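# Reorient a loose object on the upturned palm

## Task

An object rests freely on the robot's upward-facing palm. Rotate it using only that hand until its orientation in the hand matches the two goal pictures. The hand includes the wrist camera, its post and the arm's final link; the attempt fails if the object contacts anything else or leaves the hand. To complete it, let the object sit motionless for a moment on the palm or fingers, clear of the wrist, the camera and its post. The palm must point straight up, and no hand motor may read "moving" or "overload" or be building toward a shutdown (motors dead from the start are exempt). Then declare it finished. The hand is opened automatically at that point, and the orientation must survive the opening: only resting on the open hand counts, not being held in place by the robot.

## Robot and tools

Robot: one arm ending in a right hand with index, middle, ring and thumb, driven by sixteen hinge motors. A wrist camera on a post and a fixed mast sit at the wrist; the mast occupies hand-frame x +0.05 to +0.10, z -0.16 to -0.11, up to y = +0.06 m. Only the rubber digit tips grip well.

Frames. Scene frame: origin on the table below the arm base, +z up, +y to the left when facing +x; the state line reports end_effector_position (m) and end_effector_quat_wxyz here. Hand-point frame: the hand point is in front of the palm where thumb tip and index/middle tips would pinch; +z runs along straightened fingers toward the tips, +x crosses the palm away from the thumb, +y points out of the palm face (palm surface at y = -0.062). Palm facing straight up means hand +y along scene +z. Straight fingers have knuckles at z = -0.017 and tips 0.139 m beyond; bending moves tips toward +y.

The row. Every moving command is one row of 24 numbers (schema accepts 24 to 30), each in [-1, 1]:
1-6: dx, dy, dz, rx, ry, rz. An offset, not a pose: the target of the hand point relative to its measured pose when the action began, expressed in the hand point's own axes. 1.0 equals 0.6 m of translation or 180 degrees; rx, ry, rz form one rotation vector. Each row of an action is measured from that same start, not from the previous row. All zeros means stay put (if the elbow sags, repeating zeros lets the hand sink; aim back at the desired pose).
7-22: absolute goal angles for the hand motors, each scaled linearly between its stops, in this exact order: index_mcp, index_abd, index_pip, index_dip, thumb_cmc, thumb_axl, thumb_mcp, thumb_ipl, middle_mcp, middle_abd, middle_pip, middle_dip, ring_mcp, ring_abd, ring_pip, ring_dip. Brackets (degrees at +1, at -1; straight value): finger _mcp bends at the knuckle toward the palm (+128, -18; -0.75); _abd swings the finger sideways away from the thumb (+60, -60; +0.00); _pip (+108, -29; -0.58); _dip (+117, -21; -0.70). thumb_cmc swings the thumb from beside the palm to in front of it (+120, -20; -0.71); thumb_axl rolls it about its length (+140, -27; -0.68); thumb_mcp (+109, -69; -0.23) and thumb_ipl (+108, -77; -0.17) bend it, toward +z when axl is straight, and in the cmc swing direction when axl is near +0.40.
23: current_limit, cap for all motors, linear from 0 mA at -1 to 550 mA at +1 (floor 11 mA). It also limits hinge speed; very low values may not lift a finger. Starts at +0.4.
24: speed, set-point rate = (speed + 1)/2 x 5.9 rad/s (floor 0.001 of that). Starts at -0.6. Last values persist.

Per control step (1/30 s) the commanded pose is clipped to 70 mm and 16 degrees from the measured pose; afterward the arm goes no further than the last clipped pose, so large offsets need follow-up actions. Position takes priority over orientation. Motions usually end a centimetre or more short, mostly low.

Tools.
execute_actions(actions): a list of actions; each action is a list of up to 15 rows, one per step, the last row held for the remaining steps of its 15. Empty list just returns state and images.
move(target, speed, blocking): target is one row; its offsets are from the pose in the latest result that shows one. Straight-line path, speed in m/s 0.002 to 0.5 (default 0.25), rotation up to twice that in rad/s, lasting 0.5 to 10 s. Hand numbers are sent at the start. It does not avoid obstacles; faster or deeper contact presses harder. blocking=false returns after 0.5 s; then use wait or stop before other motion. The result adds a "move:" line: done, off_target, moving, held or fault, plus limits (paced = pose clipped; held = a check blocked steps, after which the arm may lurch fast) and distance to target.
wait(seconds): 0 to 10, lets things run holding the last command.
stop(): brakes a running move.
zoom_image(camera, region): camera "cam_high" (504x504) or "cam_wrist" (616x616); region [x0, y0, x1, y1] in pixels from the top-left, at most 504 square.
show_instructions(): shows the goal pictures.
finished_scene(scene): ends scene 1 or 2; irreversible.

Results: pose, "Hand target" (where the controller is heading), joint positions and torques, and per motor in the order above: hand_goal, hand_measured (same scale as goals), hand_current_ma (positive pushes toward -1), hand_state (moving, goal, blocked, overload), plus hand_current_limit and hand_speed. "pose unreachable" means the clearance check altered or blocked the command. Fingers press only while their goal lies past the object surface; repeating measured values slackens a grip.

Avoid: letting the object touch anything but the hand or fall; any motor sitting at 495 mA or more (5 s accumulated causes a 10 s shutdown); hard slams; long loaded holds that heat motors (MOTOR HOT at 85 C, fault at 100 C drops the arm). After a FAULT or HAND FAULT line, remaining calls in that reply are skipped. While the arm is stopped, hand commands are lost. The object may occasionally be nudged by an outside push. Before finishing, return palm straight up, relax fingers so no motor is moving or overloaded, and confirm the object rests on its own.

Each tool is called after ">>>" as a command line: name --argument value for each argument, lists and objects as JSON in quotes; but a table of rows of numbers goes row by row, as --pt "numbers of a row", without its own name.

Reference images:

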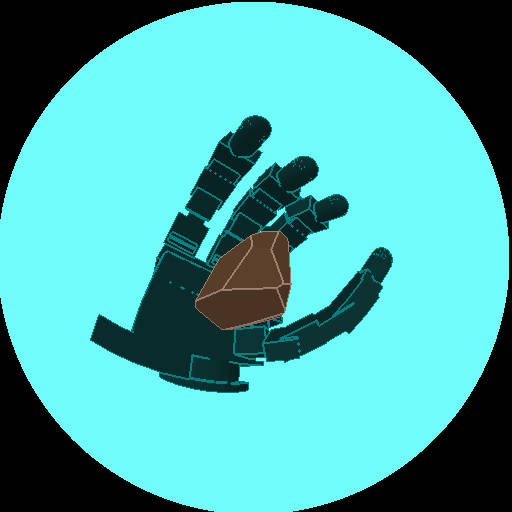

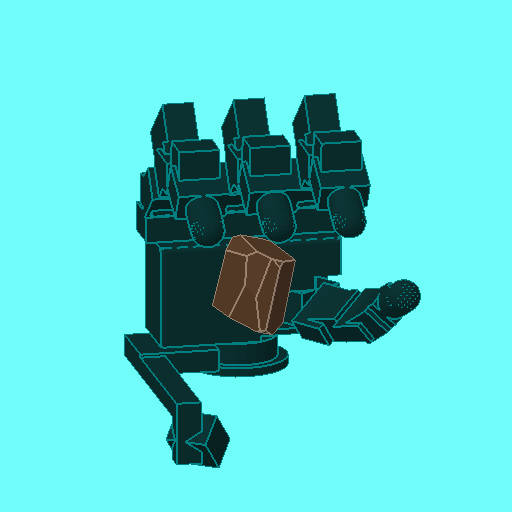

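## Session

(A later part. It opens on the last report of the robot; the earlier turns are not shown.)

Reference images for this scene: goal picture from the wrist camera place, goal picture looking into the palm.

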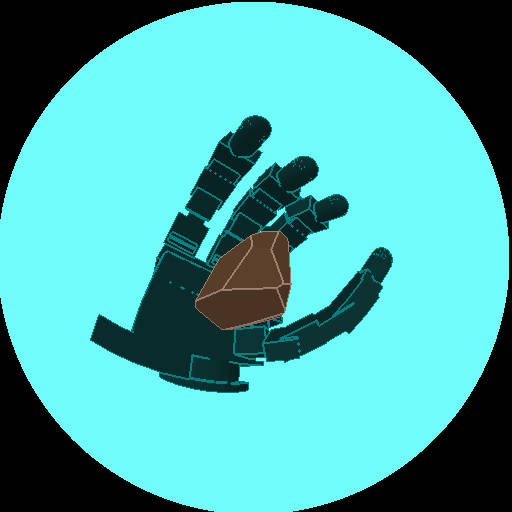

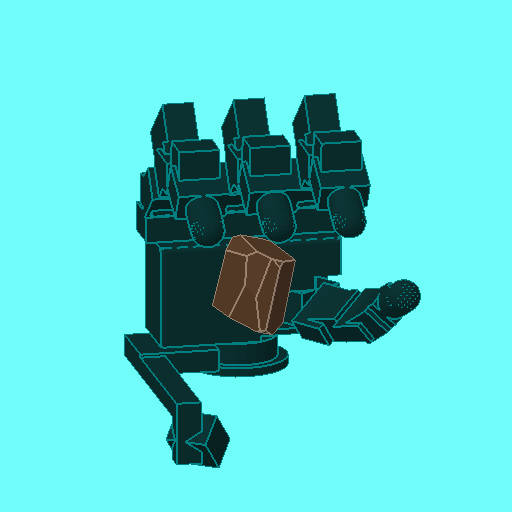

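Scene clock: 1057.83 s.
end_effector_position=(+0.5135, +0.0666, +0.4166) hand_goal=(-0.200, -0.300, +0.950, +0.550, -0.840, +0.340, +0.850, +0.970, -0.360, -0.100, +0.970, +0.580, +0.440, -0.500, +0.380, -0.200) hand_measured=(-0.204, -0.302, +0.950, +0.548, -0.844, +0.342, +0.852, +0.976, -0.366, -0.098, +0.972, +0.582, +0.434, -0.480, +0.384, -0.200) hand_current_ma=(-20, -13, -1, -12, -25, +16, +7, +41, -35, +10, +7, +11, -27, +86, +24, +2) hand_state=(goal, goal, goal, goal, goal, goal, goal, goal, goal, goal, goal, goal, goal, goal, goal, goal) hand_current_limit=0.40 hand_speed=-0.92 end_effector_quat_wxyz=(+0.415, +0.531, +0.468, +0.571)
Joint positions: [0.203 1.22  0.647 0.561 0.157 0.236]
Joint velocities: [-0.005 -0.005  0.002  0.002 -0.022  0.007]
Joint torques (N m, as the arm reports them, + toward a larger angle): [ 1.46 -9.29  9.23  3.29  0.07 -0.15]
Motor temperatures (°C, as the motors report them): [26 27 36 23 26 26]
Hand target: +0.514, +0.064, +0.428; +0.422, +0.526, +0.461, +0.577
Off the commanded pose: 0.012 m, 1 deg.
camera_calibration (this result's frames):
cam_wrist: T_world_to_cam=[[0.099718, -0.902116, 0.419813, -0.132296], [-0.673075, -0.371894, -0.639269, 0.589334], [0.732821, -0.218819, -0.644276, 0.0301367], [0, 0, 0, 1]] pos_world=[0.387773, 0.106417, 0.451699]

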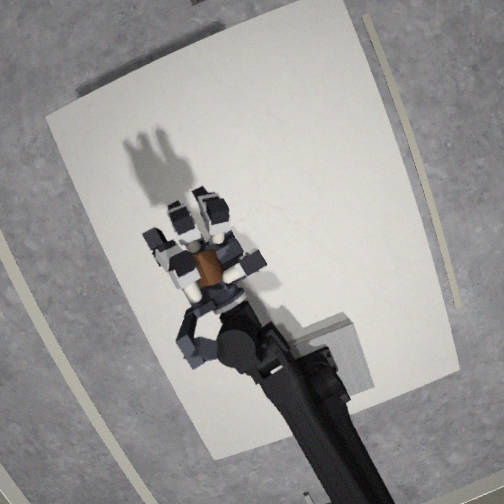

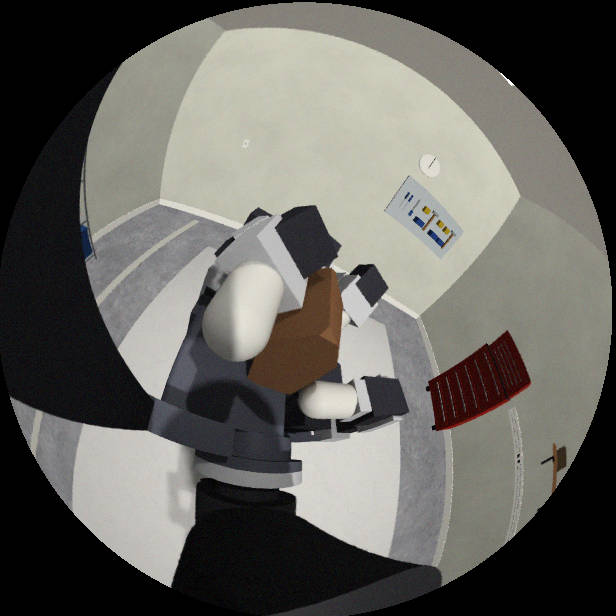

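>>> execute_actions --actions '[[[0,0.02,0,-0.008,0,0,-0.2,-0.3,0.95,0.55,-0.79,0.31,0.86,0.97,-0.36,-0.1,0.97,0.58,0.43,-0.52,0.37,-0.2,0.4,-0.92]],[[0,0.02,0,-0.008,0,0,-0.2,-0.3,0.95,0.55,-0.74,0.31,0.86,0.97,-0.36,-0.1,0.97,0.58,0.42,-0.54,0.36,-0.2,0.4,-0.92]]]'

>>> zoom_image --camera "cam_wrist" --region '[190,200,440,450]'

>>> zoom_image --camera "cam_high" --region '[130,200,280,350]'

Scene clock: 1064.40 s.
end_effector_position=(+0.5135, +0.0666, +0.4166) hand_goal=(-0.200, -0.300, +0.950, +0.550, -0.740, +0.310, +0.860, +0.970, -0.360, -0.100, +0.970, +0.580, +0.420, -0.540, +0.360, -0.200) hand_measured=(-0.204, -0.302, +0.950, +0.548, -0.800, +0.330, +0.840, +0.976, -0.380, -0.094, +0.966, +0.586, +0.414, -0.510, +0.376, -0.200) hand_current_ma=(-20, -13, -1, -12, -304, +128, -127, +41, -104, +27, -21, +36, -31, +133, +86, +2) hand_state=(goal, goal, goal, goal, blocked, blocked, goal, goal, goal, goal, goal, goal, goal, blocked, goal, goal) hand_current_limit=0.40 hand_speed=-0.92 end_effector_quat_wxyz=(+0.415, +0.531, +0.468, +0.571)
Joint positions: [0.203 1.22  0.647 0.561 0.157 0.236]
Joint velocities: [-0.005  0.005  0.007 -0.002 -0.037  0.022]
Joint torques (N m, as the arm reports them, + toward a larger angle): [ 1.4  -9.27  9.18  3.32  0.06 -0.16]
Motor temperatures (°C, as the motors report them): [26 27 36 23 26 26]
Hand target: +0.514, +0.064, +0.428; +0.422, +0.526, +0.461, +0.577
Off the commanded pose: 0.012 m, 1 deg.
camera_calibration (this result's frames):
cam_wrist: T_world_to_cam=[[0.099718, -0.902116, 0.419813, -0.132296], [-0.673075, -0.371894, -0.639269, 0.589334], [0.732821, -0.218819, -0.644276, 0.0301367], [0, 0, 0, 1]] pos_world=[0.387773, 0.106417, 0.451699]

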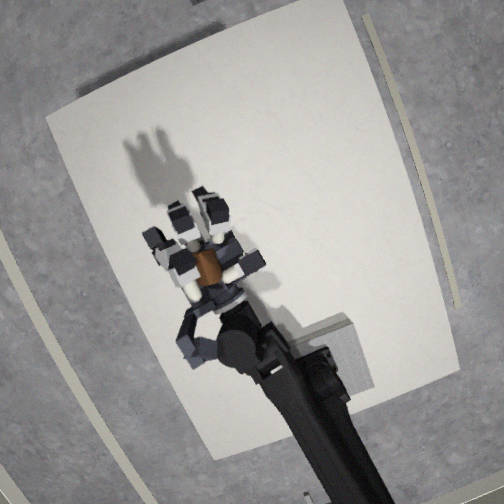

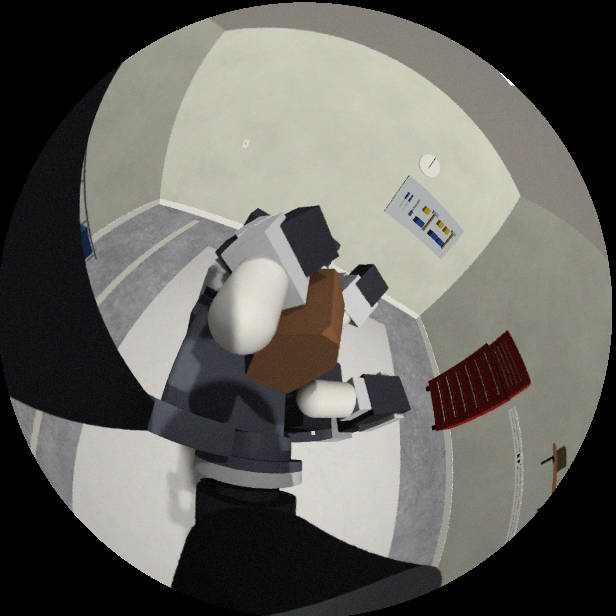

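Region (190, 200, 440, 450) of cam_wrist's 616x616 image, scaled by 2.016, with more detail than that image has.

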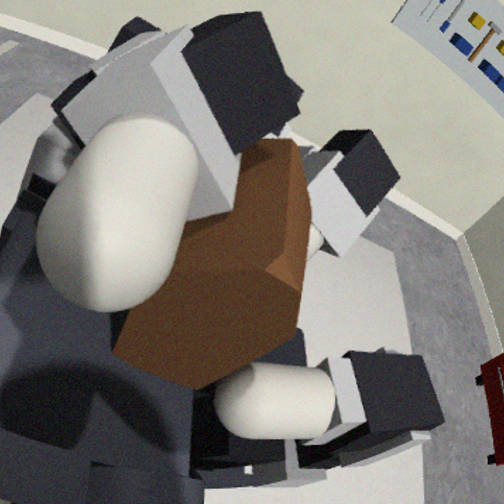

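Region (130, 200, 280, 350) of cam_high's 504x504 image, scaled by 3.360, with more detail than that image has.

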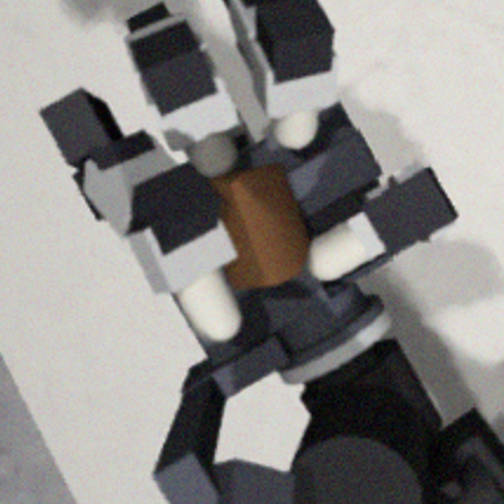

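>>> execute_actions --actions '[[[0,0.02,0,-0.008,0,0,-0.2,-0.3,0.95,0.55,-0.8,0.34,0.85,0.97,-0.4,-0.1,0.97,0.6,0.38,-0.3,0.3,-0.2,0.4,-0.8]],[[0,0.02,0,-0.035,0,0,-0.2,-0.3,0.95,0.55,-0.8,0.36,0.85,0.97,-0.4,-0.1,0.97,0.6,0.2,-0.1,0.2,-0.2,0.4,-0.8]],[[0,0.02,0,-0.035,0,0,-0.2,-0.3,0.95,0.55,-0.8,0.36,0.85,0.97,-0.4,-0.1,0.97,0.6,0.2,-0.1,0.2,-0.2,0.4,-0.8]]]'

>>> zoom_image --camera "cam_wrist" --region '[190,200,440,450]'

>>> zoom_image --camera "cam_high" --region '[130,200,280,350]'

Scene clock: 1092.50 s.
end_effector_position=(+0.5154, +0.0608, +0.4188) hand_goal=(-0.200, -0.300, +0.950, +0.550, -0.800, +0.360, +0.850, +0.970, -0.400, -0.100, +0.970, +0.600, +0.200, -0.100, +0.200, -0.200) hand_measured=(-0.206, -0.302, +0.950, +0.548, -0.802, +0.358, +0.848, +0.976, -0.406, -0.098, +0.970, +0.598, +0.200, -0.106, +0.206, -0.200) hand_current_ma=(-29, -13, +0, -12, -13, -14, -7, +34, -36, +13, -2, -6, -2, -26, +30, +2) hand_state=(goal, goal, goal, goal, goal, goal, goal, goal, goal, goal, goal, goal, goal, goal, goal, goal) hand_current_limit=0.40 hand_speed=-0.80 end_effector_quat_wxyz=(+0.451, +0.506, +0.420, +0.603)
Joint positions: [0.203 1.331 0.641 0.818 0.2   0.224]
Joint velocities: [-0.015 -0.005  0.002  0.007  0.095  0.037]
Joint torques (N m, as the arm reports them, + toward a larger angle): [ 1.64 -9.    8.41  4.48  0.07 -0.24]
Motor temperatures (°C, as the motors report them): [26 27 36 23 26 26]
Hand target: +0.514, +0.061, +0.429; +0.461, +0.494, +0.411, +0.612
Off the commanded pose: 0.012 m, 2 deg.
camera_calibration (this result's frames):
cam_wrist: T_world_to_cam=[[0.00587881, -0.914793, 0.40388, -0.0827344], [-0.593643, -0.328209, -0.734756, 0.586181], [0.804707, -0.235441, -0.54499, -0.0487404], [0, 0, 0, 1]] pos_world=[0.38769, 0.10523, 0.437552]

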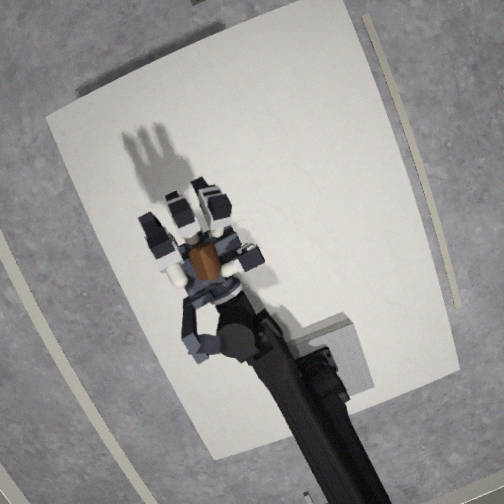

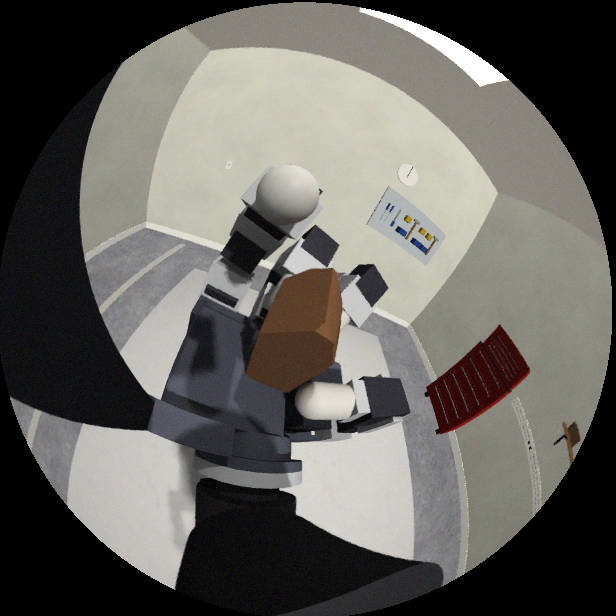

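Region (190, 200, 440, 450) of cam_wrist's 616x616 image, scaled by 2.016, with more detail than that image has.

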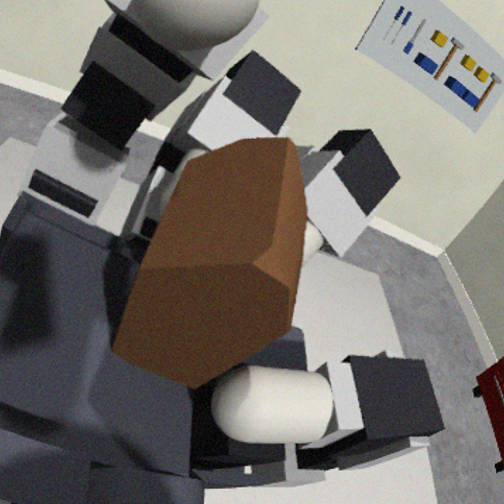

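Region (130, 200, 280, 350) of cam_high's 504x504 image, scaled by 3.360, with more detail than that image has.

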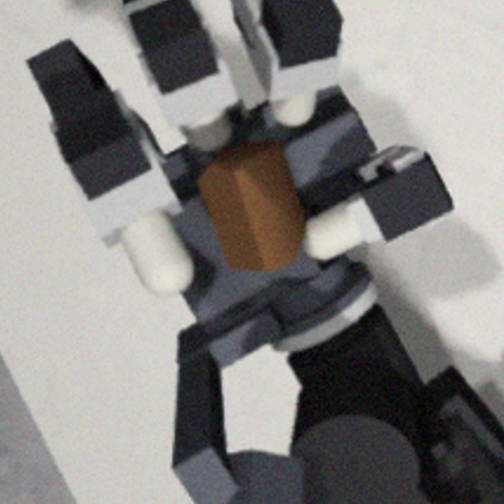

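>>> execute_actions --actions '[[[0,0.02,0,0.005,0,0.01,-0.2,-0.3,0.95,0.55,-0.92,0.36,0.8,0.92,-0.4,-0.1,0.97,0.6,0.2,-0.1,0.2,-0.2,0.4,-0.85]],[[0,0.02,0,-0.008,0,0.015,-0.2,-0.3,0.95,0.55,-0.92,0.24,0.8,0.92,-0.4,-0.1,0.97,0.6,0.2,-0.1,0.2,-0.2,0.4,-0.85]]]'

>>> zoom_image --camera "cam_wrist" --region '[190,200,440,450]'

>>> zoom_image --camera "cam_high" --region '[130,200,280,350]'

Scene clock: 1102.20 s.
end_effector_position=(+0.5143, +0.0555, +0.4181) hand_goal=(-0.200, -0.300, +0.950, +0.550, -0.920, +0.240, +0.800, +0.920, -0.400, -0.100, +0.970, +0.600, +0.200, -0.100, +0.200, -0.200) hand_measured=(-0.206, -0.302, +0.950, +0.548, -0.922, +0.244, +0.802, +0.926, -0.406, -0.098, +0.970, +0.598, +0.200, -0.106, +0.206, -0.200) hand_current_ma=(-29, -13, +0, -12, -10, +9, +12, +36, -36, +13, -2, -6, -2, -25, +30, +2) hand_state=(goal, goal, goal, goal, goal, moving, goal, goal, goal, goal, goal, goal, goal, goal, goal, goal) hand_current_limit=0.40 hand_speed=-0.85 end_effector_quat_wxyz=(+0.433, +0.525, +0.413, +0.605)
Joint positions: [0.203 1.3   0.641 0.758 0.205 0.277]
Joint velocities: [ 0.015 -0.005  0.002 -0.007 -0.066  0.007]
Joint torques (N m, as the arm reports them, + toward a larger angle): [  2.22 -11.11   8.89   2.85   0.11  -0.05]
Motor temperatures (°C, as the motors report them): [26 27 36 23 26 26]
Hand target: +0.513, +0.056, +0.431; +0.432, +0.521, +0.404, +0.616
Off the commanded pose: 0.013 m, 2 deg.
camera_calibration (this result's frames):
cam_wrist: T_world_to_cam=[[0.0182715, -0.932526, 0.360641, -0.0746375], [-0.615963, -0.294621, -0.730608, 0.591133], [0.787563, -0.208792, -0.579785, -0.0275869], [0, 0, 0, 1]] pos_world=[0.387206, 0.0987986, 0.442809]

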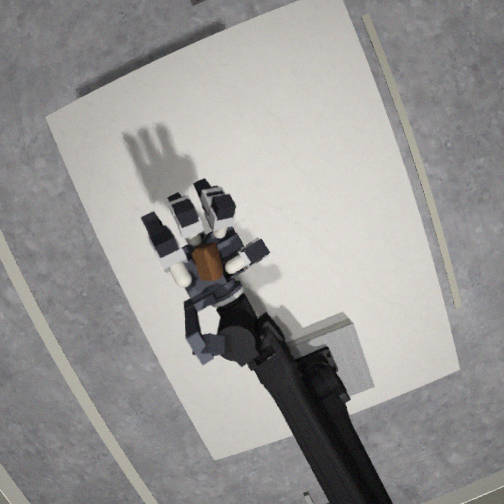

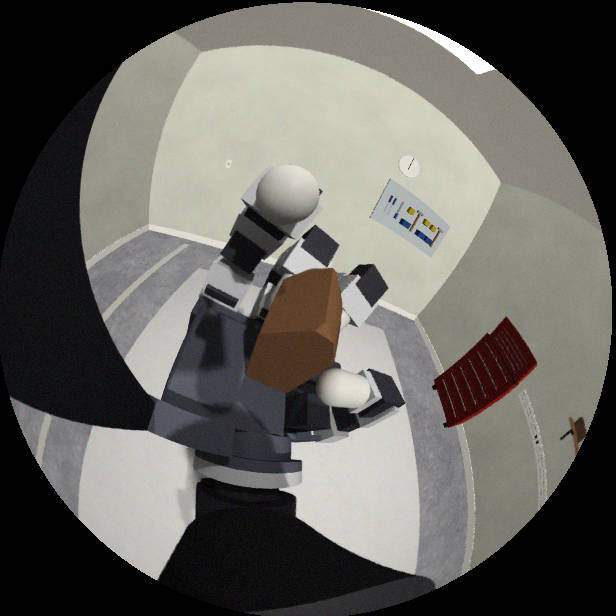

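Region (190, 200, 440, 450) of cam_wrist's 616x616 image, scaled by 2.016, with more detail than that image has.

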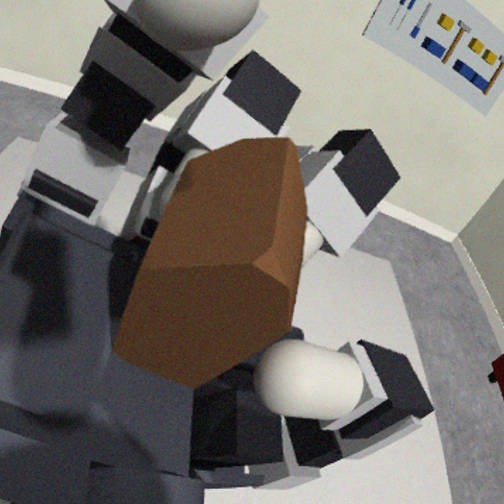

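Region (130, 200, 280, 350) of cam_high's 504x504 image, scaled by 3.360, with more detail than that image has.

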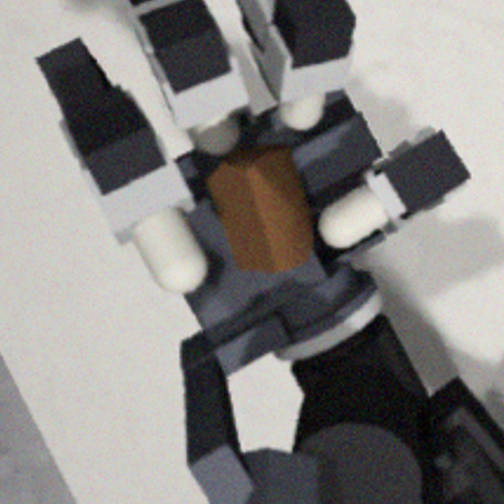

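>>> execute_actions --actions '[[[0,0.02,0,-0.008,0,0.017,-0.2,-0.3,0.95,0.55,-0.92,0.24,0.8,0.92,-0.4,-0.1,0.97,0.6,0.2,-0.1,0.2,-0.2,0.4,-0.85]],[[0,0.02,0,-0.008,0,0.017,-0.2,-0.3,0.95,0.55,-0.92,0.24,0.8,0.92,-0.4,-0.1,0.97,0.6,0.2,-0.1,0.2,-0.2,0.4,-0.85]]]'

>>> zoom_image --camera "cam_wrist" --region '[190,200,440,450]'

>>> zoom_image --camera "cam_high" --region '[130,200,280,350]'

Scene clock: 1107.30 s.
end_effector_position=(+0.5141, +0.0471, +0.4144) hand_goal=(-0.200, -0.300, +0.950, +0.550, -0.920, +0.240, +0.800, +0.920, -0.400, -0.100, +0.970, +0.600, +0.200, -0.100, +0.200, -0.200) hand_measured=(-0.206, -0.302, +0.950, +0.548, -0.922, +0.242, +0.802, +0.926, -0.406, -0.098, +0.970, +0.598, +0.200, -0.106, +0.206, -0.200) hand_current_ma=(-29, -13, +0, -12, -11, +11, +10, +35, -36, +12, -2, -6, -2, -25, +30, +2) hand_state=(goal, goal, goal, goal, goal, goal, goal, goal, goal, goal, goal, goal, goal, goal, goal, goal) hand_current_limit=0.40 hand_speed=-0.85 end_effector_quat_wxyz=(+0.415, +0.544, +0.389, +0.617)
Joint positions: [0.203 1.3   0.641 0.758 0.223 0.35 ]
Joint velocities: [ 0.005 -0.015 -0.007 -0.012 -0.037  0.007]
Joint torques (N m, as the arm reports them, + toward a larger angle): [  2.3  -11.1    8.9    2.76   0.11  -0.03]
Motor temperatures (°C, as the motors report them): [26 27 36 23 26 26]
Hand target: +0.513, +0.048, +0.428; +0.414, +0.540, +0.379, +0.628
Off the commanded pose: 0.013 m, 2 deg.
camera_calibration (this result's frames):
cam_wrist: T_world_to_cam=[[0.0101165, -0.956958, 0.290051, -0.0465994], [-0.620675, -0.233434, -0.748513, 0.592872], [0.784003, -0.172455, -0.596321, -0.0243719], [0, 0, 0, 1]] pos_world=[0.38756, 0.0895995, 0.442755]

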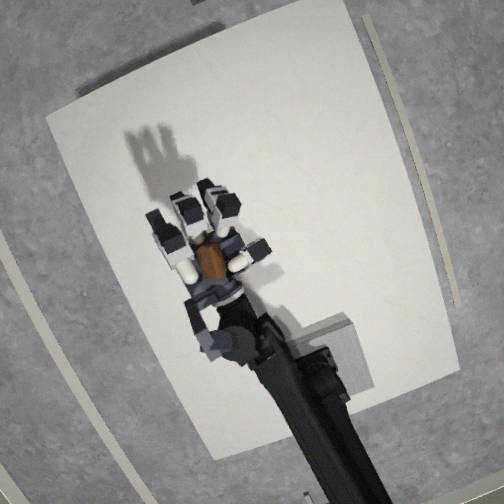

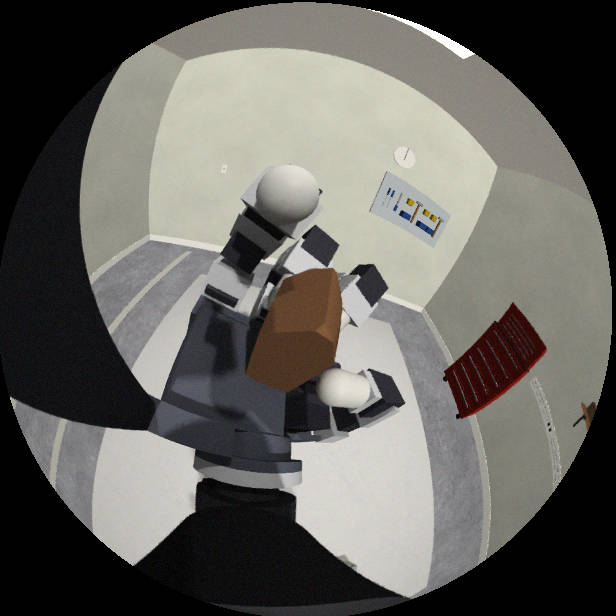

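Region (190, 200, 440, 450) of cam_wrist's 616x616 image, scaled by 2.016, with more detail than that image has.

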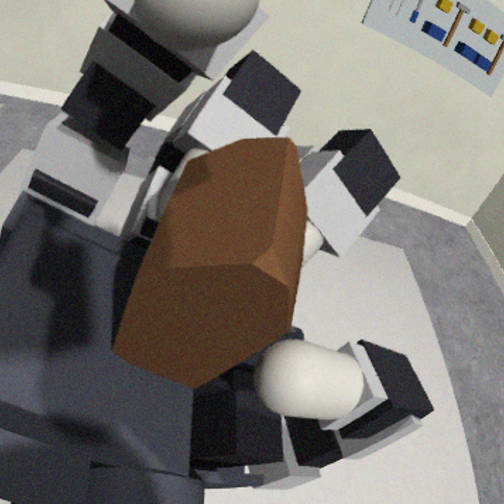

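Region (130, 200, 280, 350) of cam_high's 504x504 image, scaled by 3.360, with more detail than that image has.

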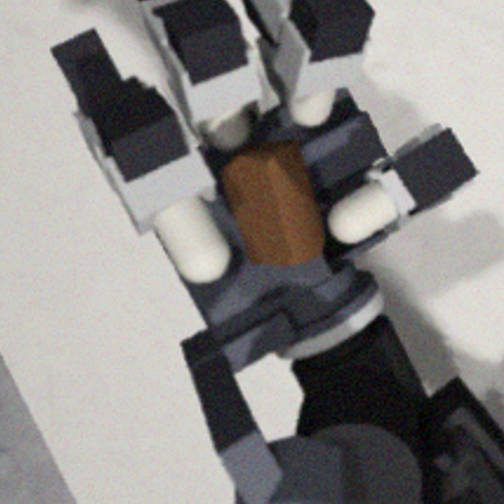

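>>> zoom_image --camera "cam_wrist" --region '[235,255,355,400]'

>>> zoom_image --camera "cam_high" --region '[180,230,240,290]'

>>> show_instructions

Region (235, 255, 355, 400) of cam_wrist's 616x616 image, scaled by 3.476, with more detail than that image has; it fills the left 417 columns of this view, and the rest is white.

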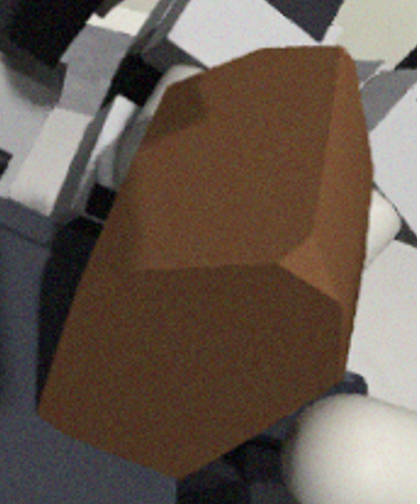

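Region (180, 230, 240, 290) of cam_high's 504x504 image, scaled by 8.400, with more detail than that image has.

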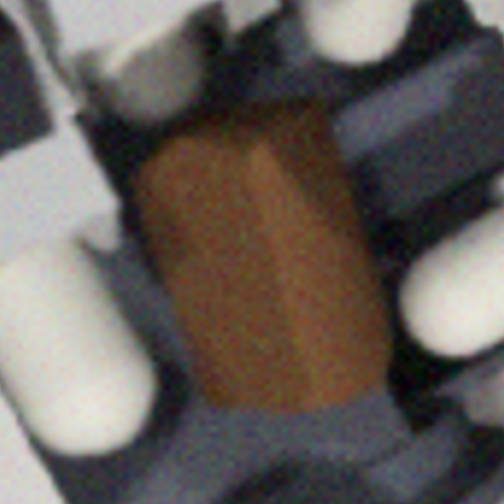

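Reference images for this scene: goal picture from the wrist camera place, goal picture looking into the palm.

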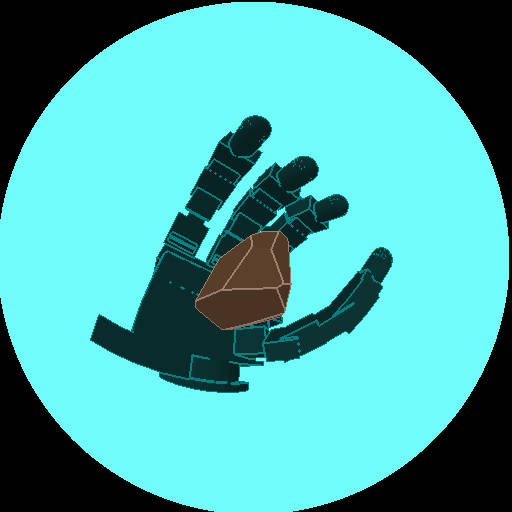

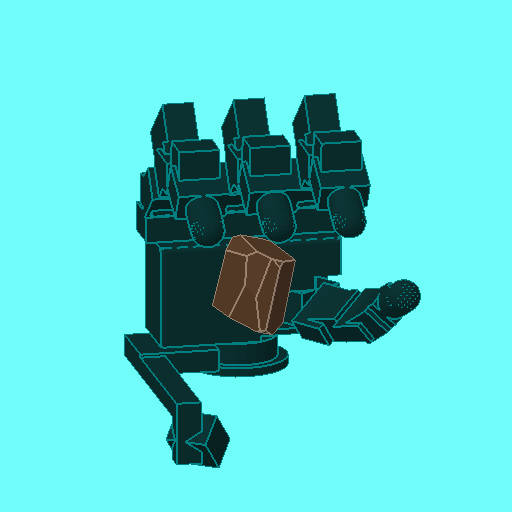

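>>> execute_actions --actions '[[[0,0.02,0,0.002,0,-0.04,-0.3,0.0,0.95,0.6,-0.92,0.36,0.82,0.95,-0.4,-0.1,0.97,0.6,0.2,-0.1,0.2,-0.2,0.4,-0.8]],[[0,0.02,0,0.002,0,-0.04,-0.2,0.0,0.97,0.5,-0.88,0.36,0.85,0.97,-0.4,-0.1,0.97,0.6,0.3,0,0.5,0.1,0.4,-0.8]],[[0,0.02,0,0.002,0,-0.04,-0.1,0.0,0.97,0.45,-0.85,0.36,0.86,0.97,-0.4,-0.1,0.97,0.6,0.33,-0.2,0.55,0.1,0.4,-0.8]]]'

>>> zoom_image --camera "cam_high" --region '[130,190,290,350]'

Scene clock: 1130.27 s.
end_effector_position=(+0.5188, +0.0479, +0.4247) hand_goal=(-0.100, +0.000, +0.970, +0.450, -0.850, +0.360, +0.860, +0.970, -0.400, -0.100, +0.970, +0.600, +0.330, -0.200, +0.550, +0.100) hand_measured=(-0.112, -0.002, +0.970, +0.454, -0.862, +0.358, +0.856, +0.970, -0.406, -0.098, +0.970, +0.598, +0.328, -0.196, +0.550, +0.098) hand_current_ma=(-65, -14, -1, +18, -66, -12, -21, -3, -36, +11, -2, -6, -14, +12, +0, -12) hand_state=(goal, goal, goal, goal, goal, goal, goal, goal, goal, goal, goal, goal, goal, moving, goal, goal) hand_current_limit=0.40 hand_speed=-0.80 end_effector_quat_wxyz=(+0.498, +0.476, +0.489, +0.536)
Joint positions: [0.122 1.277 0.641 0.696 0.121 0.03 ]
Joint velocities: [-0.015 -0.005  0.002 -0.027  0.022 -0.007]
Joint torques (N m, as the arm reports them, + toward a larger angle): [  1.33 -11.21   8.52   2.34  -0.05  -0.18]
Motor temperatures (°C, as the motors report them): [26 27 36 23 26 26]
Hand target: +0.517, +0.045, +0.435; +0.506, +0.471, +0.488, +0.533
Off the commanded pose: 0.011 m, 1 deg.
camera_calibration (this result's frames):
cam_wrist: T_world_to_cam=[[0.0128656, -0.808652, 0.588146, -0.18398], [-0.640075, -0.458552, -0.616469, 0.568462], [0.768205, -0.368526, -0.523498, -0.0351358], [0, 0, 0, 1]] pos_world=[0.393217, 0.0989452, 0.440253]

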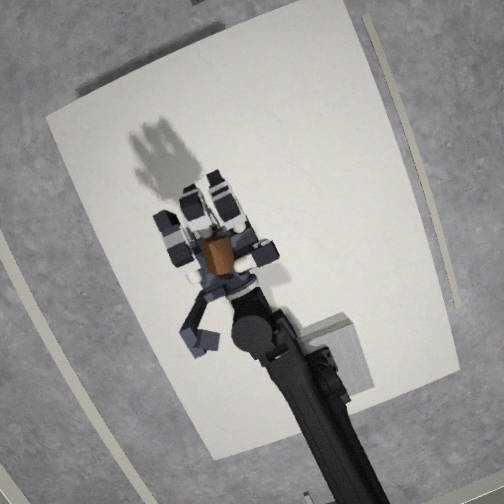

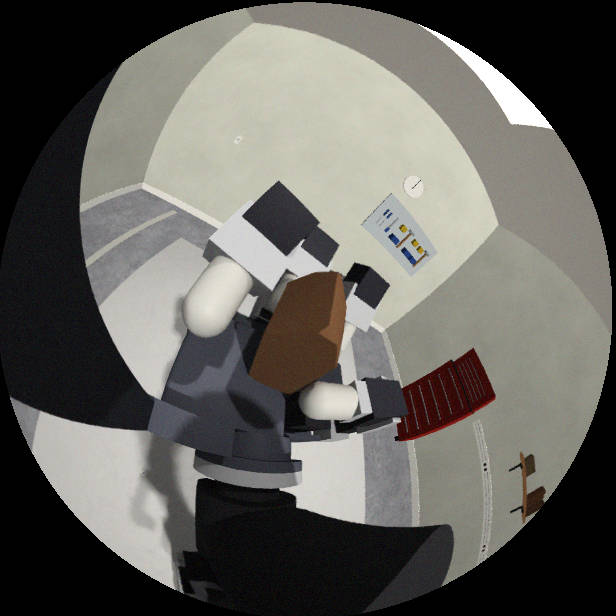

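Region (130, 190, 290, 350) of cam_high's 504x504 image, scaled by 3.150, with more detail than that image has.

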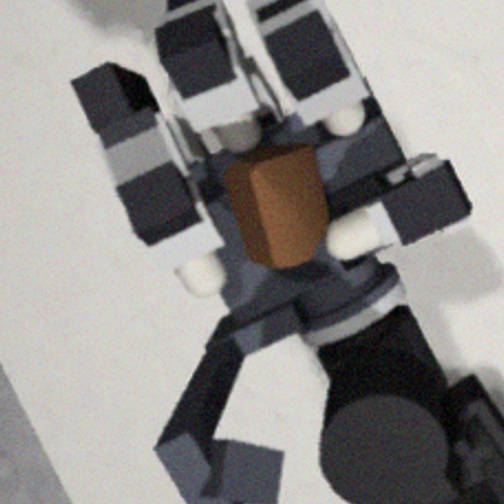

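>>> execute_actions --actions '[[[0,0.02,0,0.005,0,-0.005,-0.1,0.0,0.97,0.45,-0.78,0.36,0.86,0.97,-0.45,-0.1,0.95,0.65,0.33,-0.4,0.53,0.1,0.4,-0.85]],[[0,0.02,0,-0.008,0,0,-0.1,0.0,0.97,0.45,-0.67,0.36,0.85,0.97,-0.45,-0.1,0.95,0.65,0.33,-0.42,0.53,0.1,0.4,-0.88]],[[0,0.02,0,-0.008,0,0,-0.1,0.0,0.97,0.45,-0.55,0.36,0.83,0.97,-0.45,-0.1,0.95,0.65,0.33,-0.42,0.53,0.1,0.4,-0.88]]]'

>>> zoom_image --camera "cam_high" --region '[130,190,290,350]'

Scene clock: 1140.00 s.
end_effector_position=(+0.5186, +0.0484, +0.4225) hand_goal=(-0.100, +0.000, +0.970, +0.450, -0.550, +0.360, +0.830, +0.970, -0.450, -0.100, +0.950, +0.650, +0.330, -0.420, +0.530, +0.100) hand_measured=(-0.112, -0.002, +0.970, +0.454, -0.562, +0.358, +0.834, +0.970, -0.454, -0.098, +0.956, +0.648, +0.328, -0.418, +0.538, +0.098) hand_current_ma=(-60, -14, +0, +18, -41, -11, +30, +1, -25, +11, +32, -12, -12, +10, +40, -12) hand_state=(goal, goal, goal, goal, moving, goal, goal, goal, goal, goal, goal, goal, goal, goal, goal, goal) hand_current_limit=0.40 hand_speed=-0.88 end_effector_quat_wxyz=(+0.492, +0.482, +0.500, +0.525)
Joint positions: [0.122 1.255 0.641 0.641 0.12  0.026]
Joint velocities: [ 0.005 -0.015  0.007  0.007  0.022 -0.051]
Joint torques (N m, as the arm reports them, + toward a larger angle): [ 1.76 -9.85  9.04  3.27  0.02 -0.08]
Motor temperatures (°C, as the motors report them): [26 27 36 23 26 26]
Hand target: +0.518, +0.048, +0.434; +0.498, +0.476, +0.493, +0.532
Off the commanded pose: 0.012 m, 1 deg.
camera_calibration (this result's frames):
cam_wrist: T_world_to_cam=[[0.0329623, -0.802748, 0.595406, -0.195983], [-0.659555, -0.465068, -0.590507, 0.566619], [0.750933, -0.373239, -0.544787, -0.0177598], [0, 0, 0, 1]] pos_world=[0.393513, 0.0995621, 0.441607]

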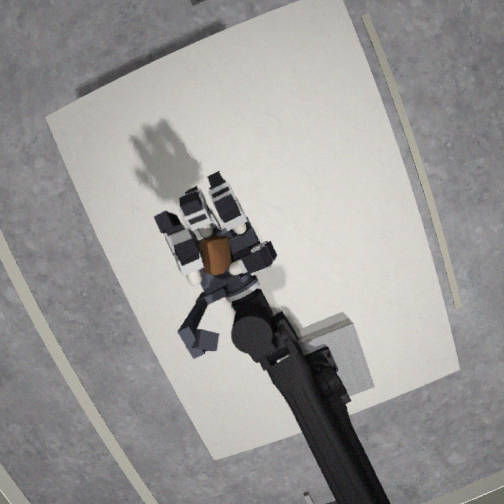

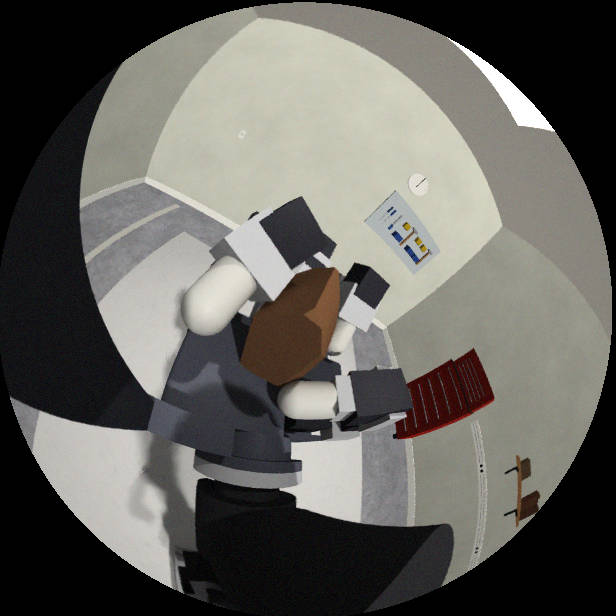

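Region (130, 190, 290, 350) of cam_high's 504x504 image, scaled by 3.150, with more detail than that image has.

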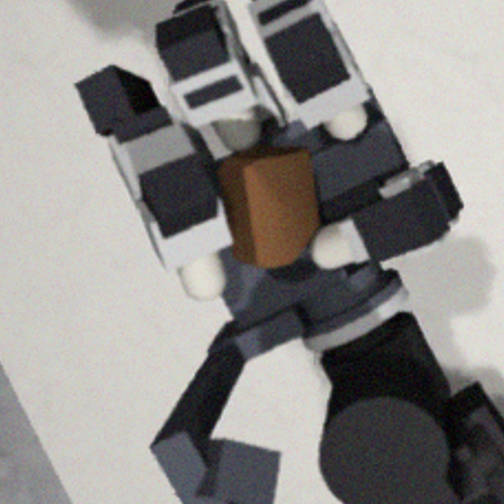

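>>> execute_actions --actions '[[[0,0.02,0,-0.006,0,0,-0.1,0.0,0.97,0.45,-0.55,0.36,0.83,0.97,-0.36,-0.15,0.97,0.6,0.2,-0.1,0.45,0.1,0.4,-0.8]],[[0,0.02,0,-0.008,0,0,-0.1,0.0,0.97,0.45,-0.45,0.36,0.81,0.97,-0.36,-0.1,0.97,0.6,0.2,0,0.45,0.1,0.4,-0.88]],[[0,0.02,0,-0.008,0,0,-0.1,0.0,0.97,0.45,-0.33,0.34,0.77,0.96,-0.36,0,0.97,0.6,0.2,0,0.45,0.1,0.4,-0.88]]]'

>>> zoom_image --camera "cam_high" --region '[130,190,290,350]'

Scene clock: 1147.93 s.
end_effector_position=(+0.5186, +0.0484, +0.4225) hand_goal=(-0.100, +0.000, +0.970, +0.450, -0.330, +0.340, +0.770, +0.960, -0.360, +0.000, +0.970, +0.600, +0.200, +0.000, +0.450, +0.100) hand_measured=(-0.112, -0.002, +0.970, +0.454, -0.360, +0.382, +0.764, +0.960, -0.404, -0.014, +0.962, +0.624, +0.200, -0.004, +0.458, +0.098) hand_current_ma=(-60, -14, +0, +18, -139, +265, -39, -4, -239, -63, -46, +129, +5, -15, +38, -12) hand_state=(goal, goal, goal, goal, moving, blocked, goal, goal, blocked, moving, moving, blocked, goal, goal, goal, goal) hand_current_limit=0.40 hand_speed=-0.88 end_effector_quat_wxyz=(+0.492, +0.482, +0.500, +0.525)
Joint positions: [0.122 1.255 0.641 0.641 0.12  0.026]
Joint velocities: [-0.015 -0.005 -0.002 -0.012 -0.022  0.007]
Joint torques (N m, as the arm reports them, + toward a larger angle): [ 1.7  -9.77  9.07  3.28  0.01 -0.07]
Motor temperatures (°C, as the motors report them): [26 27 36 23 26 26]
Hand target: +0.518, +0.048, +0.434; +0.498, +0.476, +0.493, +0.532
Off the commanded pose: 0.012 m, 1 deg.
camera_calibration (this result's frames):
cam_wrist: T_world_to_cam=[[0.0329623, -0.802748, 0.595406, -0.195983], [-0.659555, -0.465068, -0.590507, 0.566619], [0.750933, -0.373239, -0.544787, -0.0177598], [0, 0, 0, 1]] pos_world=[0.393513, 0.0995621, 0.441607]

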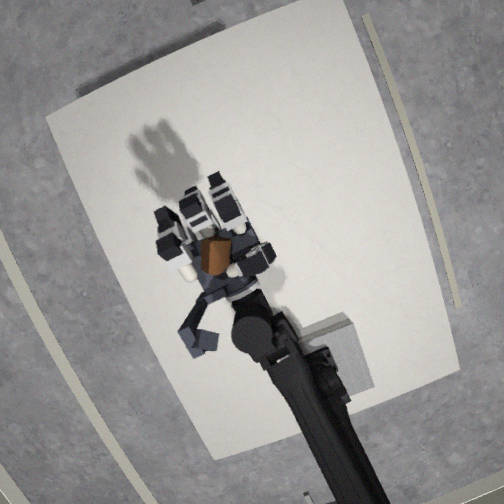

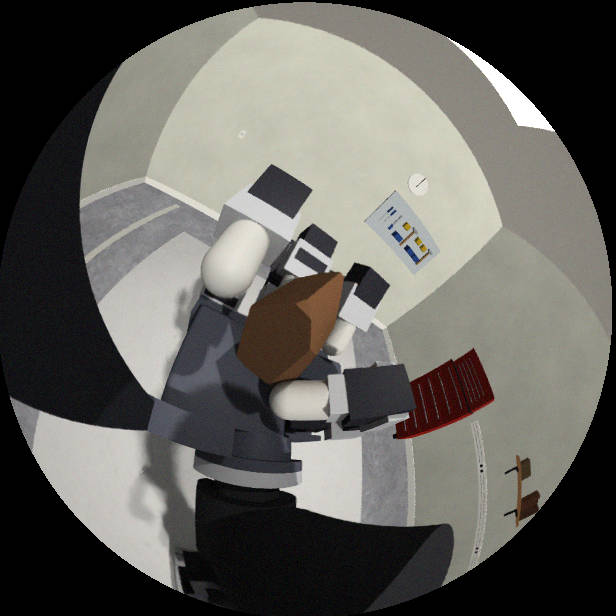

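Region (130, 190, 290, 350) of cam_high's 504x504 image, scaled by 3.150, with more detail than that image has.

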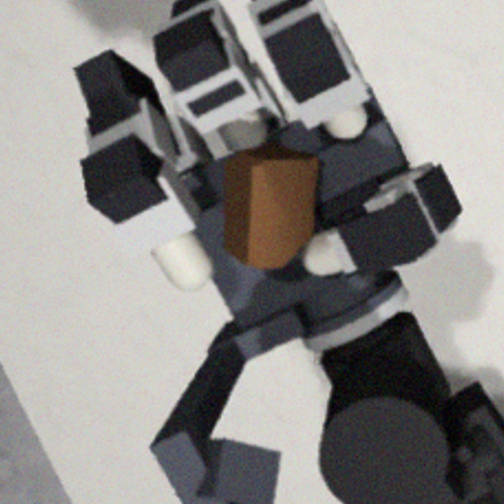

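>>> execute_actions --actions '[[[0,0.02,0,-0.008,0,0,-0.1,0.0,0.97,0.45,-0.26,0.38,0.73,0.95,-0.38,0.1,0.97,0.61,0.1,0.1,0.3,0.1,0.4,-0.88]],[[0,0.02,0,-0.008,0,0,-0.1,0.0,0.97,0.45,-0.17,0.38,0.69,0.94,-0.36,0.22,0.97,0.6,0.1,0.1,0.3,0.1,0.4,-0.88]],[[0,0.02,0,-0.008,0,0,-0.1,0.0,0.97,0.45,-0.08,0.37,0.65,0.92,-0.33,0.33,0.97,0.58,0.1,0.1,0.3,0.1,0.4,-0.88]]]'

>>> zoom_image --camera "cam_high" --region '[130,190,290,350]'

Scene clock: 1153.10 s.
end_effector_position=(+0.5186, +0.0484, +0.4225) hand_goal=(-0.100, +0.000, +0.970, +0.450, -0.080, +0.370, +0.650, +0.920, -0.330, +0.330, +0.970, +0.580, +0.100, +0.100, +0.300, +0.100) hand_measured=(-0.112, -0.002, +0.970, +0.454, -0.080, +0.390, +0.662, +0.922, -0.354, +0.330, +0.974, +0.596, +0.100, +0.096, +0.306, +0.098) hand_current_ma=(-60, -14, +0, +18, -2, +116, +76, +13, -130, +3, +17, +84, -5, -14, +33, -12) hand_state=(goal, goal, goal, goal, goal, goal, goal, goal, blocked, goal, goal, goal, goal, goal, goal, goal) hand_current_limit=0.40 hand_speed=-0.88 end_effector_quat_wxyz=(+0.492, +0.482, +0.500, +0.525)
Joint positions: [0.122 1.255 0.641 0.641 0.12  0.026]
Joint velocities: [-0.024 -0.005  0.002  0.007 -0.022 -0.037]
Joint torques (N m, as the arm reports them, + toward a larger angle): [ 1.63 -9.73  9.02  3.28  0.03 -0.06]
Motor temperatures (°C, as the motors report them): [26 27 36 23 26 26]
Hand target: +0.518, +0.048, +0.434; +0.498, +0.476, +0.493, +0.532
Off the commanded pose: 0.012 m, 1 deg.
camera_calibration (this result's frames):
cam_wrist: T_world_to_cam=[[0.0329623, -0.802748, 0.595406, -0.195983], [-0.659555, -0.465068, -0.590507, 0.566619], [0.750933, -0.373239, -0.544787, -0.0177598], [0, 0, 0, 1]] pos_world=[0.393513, 0.0995621, 0.441607]

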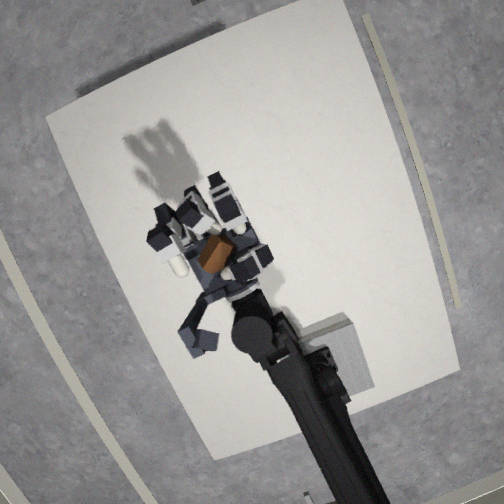

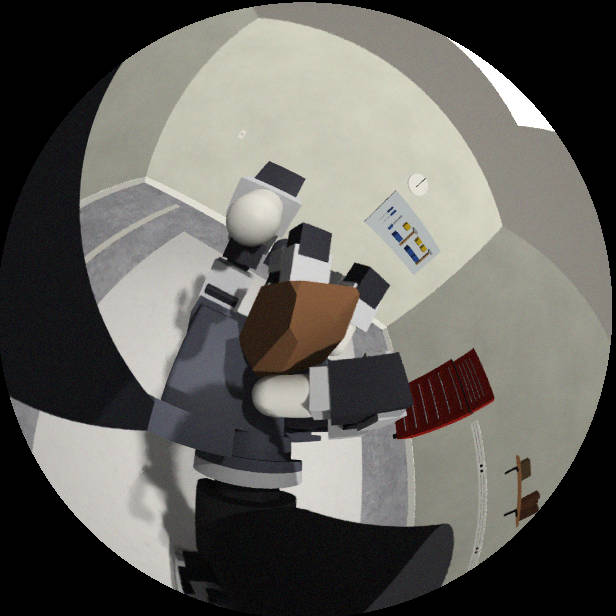

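Region (130, 190, 290, 350) of cam_high's 504x504 image, scaled by 3.150, with more detail than that image has.

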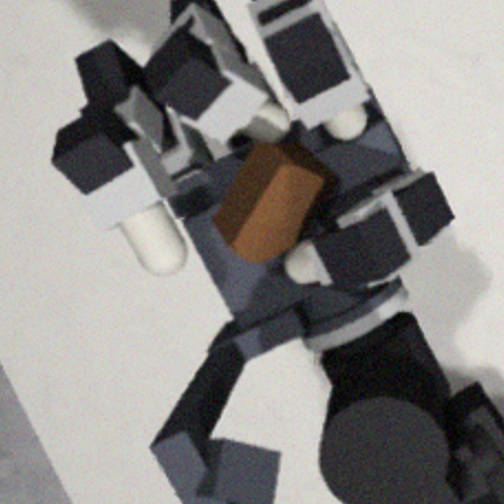

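>>> execute_actions --actions '[[[0,0.02,0,-0.008,0,0,-0.1,0.15,0.97,0.45,0.0,0.36,0.61,0.9,-0.27,0.38,0.97,0.55,0.1,0.1,0.3,0.1,0.4,-0.88]],[[0,0.02,0,-0.008,0,0,-0.1,0.15,0.97,0.45,0.08,0.35,0.57,0.88,-0.18,0.4,0.97,0.5,0.1,0.1,0.3,0.1,0.4,-0.88]],[[0,0.02,0,-0.008,0,0,-0.1,0.15,0.97,0.45,0.14,0.34,0.53,0.87,-0.08,0.42,0.97,0.45,0.1,0.1,0.3,0.1,0.4,-0.88]]]'

>>> zoom_image --camera "cam_high" --region '[130,190,290,350]'

Scene clock: 1162.93 s.
end_effector_position=(+0.5186, +0.0484, +0.4225) hand_goal=(-0.100, +0.150, +0.970, +0.450, +0.140, +0.340, +0.530, +0.870, -0.080, +0.420, +0.970, +0.450, +0.100, +0.100, +0.300, +0.100) hand_measured=(-0.112, +0.148, +0.970, +0.454, +0.140, +0.346, +0.540, +0.872, -0.098, +0.420, +0.976, +0.456, +0.098, +0.096, +0.306, +0.098) hand_current_ma=(-60, -14, +0, +18, +1, +35, +60, +8, -100, +3, +37, +36, -6, -14, +32, -12) hand_state=(goal, goal, goal, goal, goal, goal, goal, goal, goal, goal, goal, goal, goal, goal, goal, goal) hand_current_limit=0.40 hand_speed=-0.88 end_effector_quat_wxyz=(+0.492, +0.482, +0.500, +0.525)
Joint positions: [0.122 1.255 0.641 0.641 0.12  0.026]
Joint velocities: [-0.005  0.005 -0.012 -0.032 -0.051  0.066]
Joint torques (N m, as the arm reports them, + toward a larger angle): [ 1.69 -9.89  9.02  3.25  0.02 -0.04]
Motor temperatures (°C, as the motors report them): [26 27 36 23 26 26]
Hand target: +0.518, +0.048, +0.434; +0.498, +0.476, +0.493, +0.532
Off the commanded pose: 0.012 m, 1 deg.
camera_calibration (this result's frames):
cam_wrist: T_world_to_cam=[[0.0329623, -0.802748, 0.595406, -0.195983], [-0.659555, -0.465068, -0.590507, 0.566619], [0.750933, -0.373239, -0.544787, -0.0177598], [0, 0, 0, 1]] pos_world=[0.393513, 0.0995621, 0.441607]

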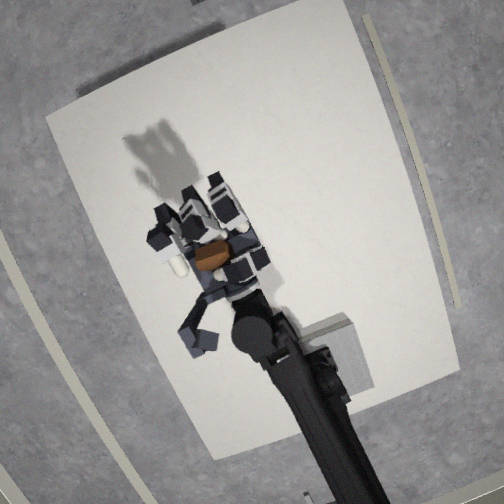

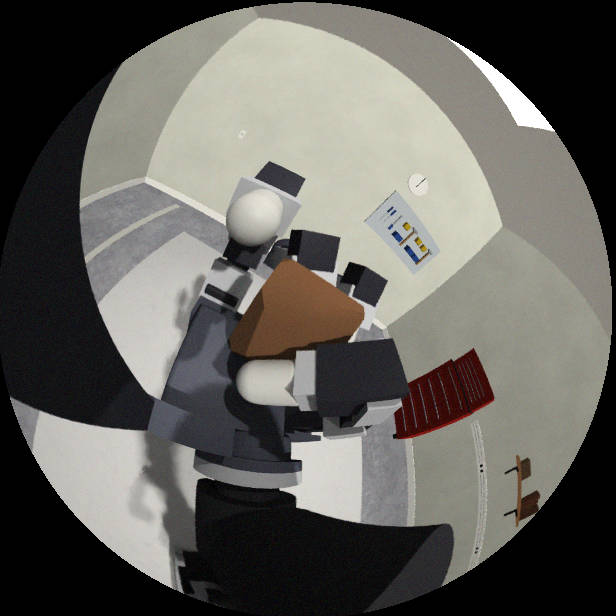

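Region (130, 190, 290, 350) of cam_high's 504x504 image, scaled by 3.150, with more detail than that image has.

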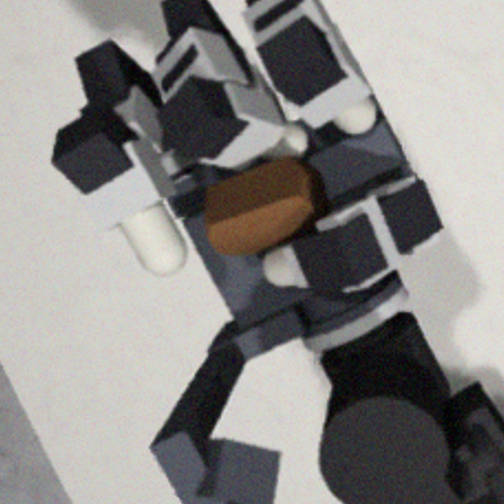

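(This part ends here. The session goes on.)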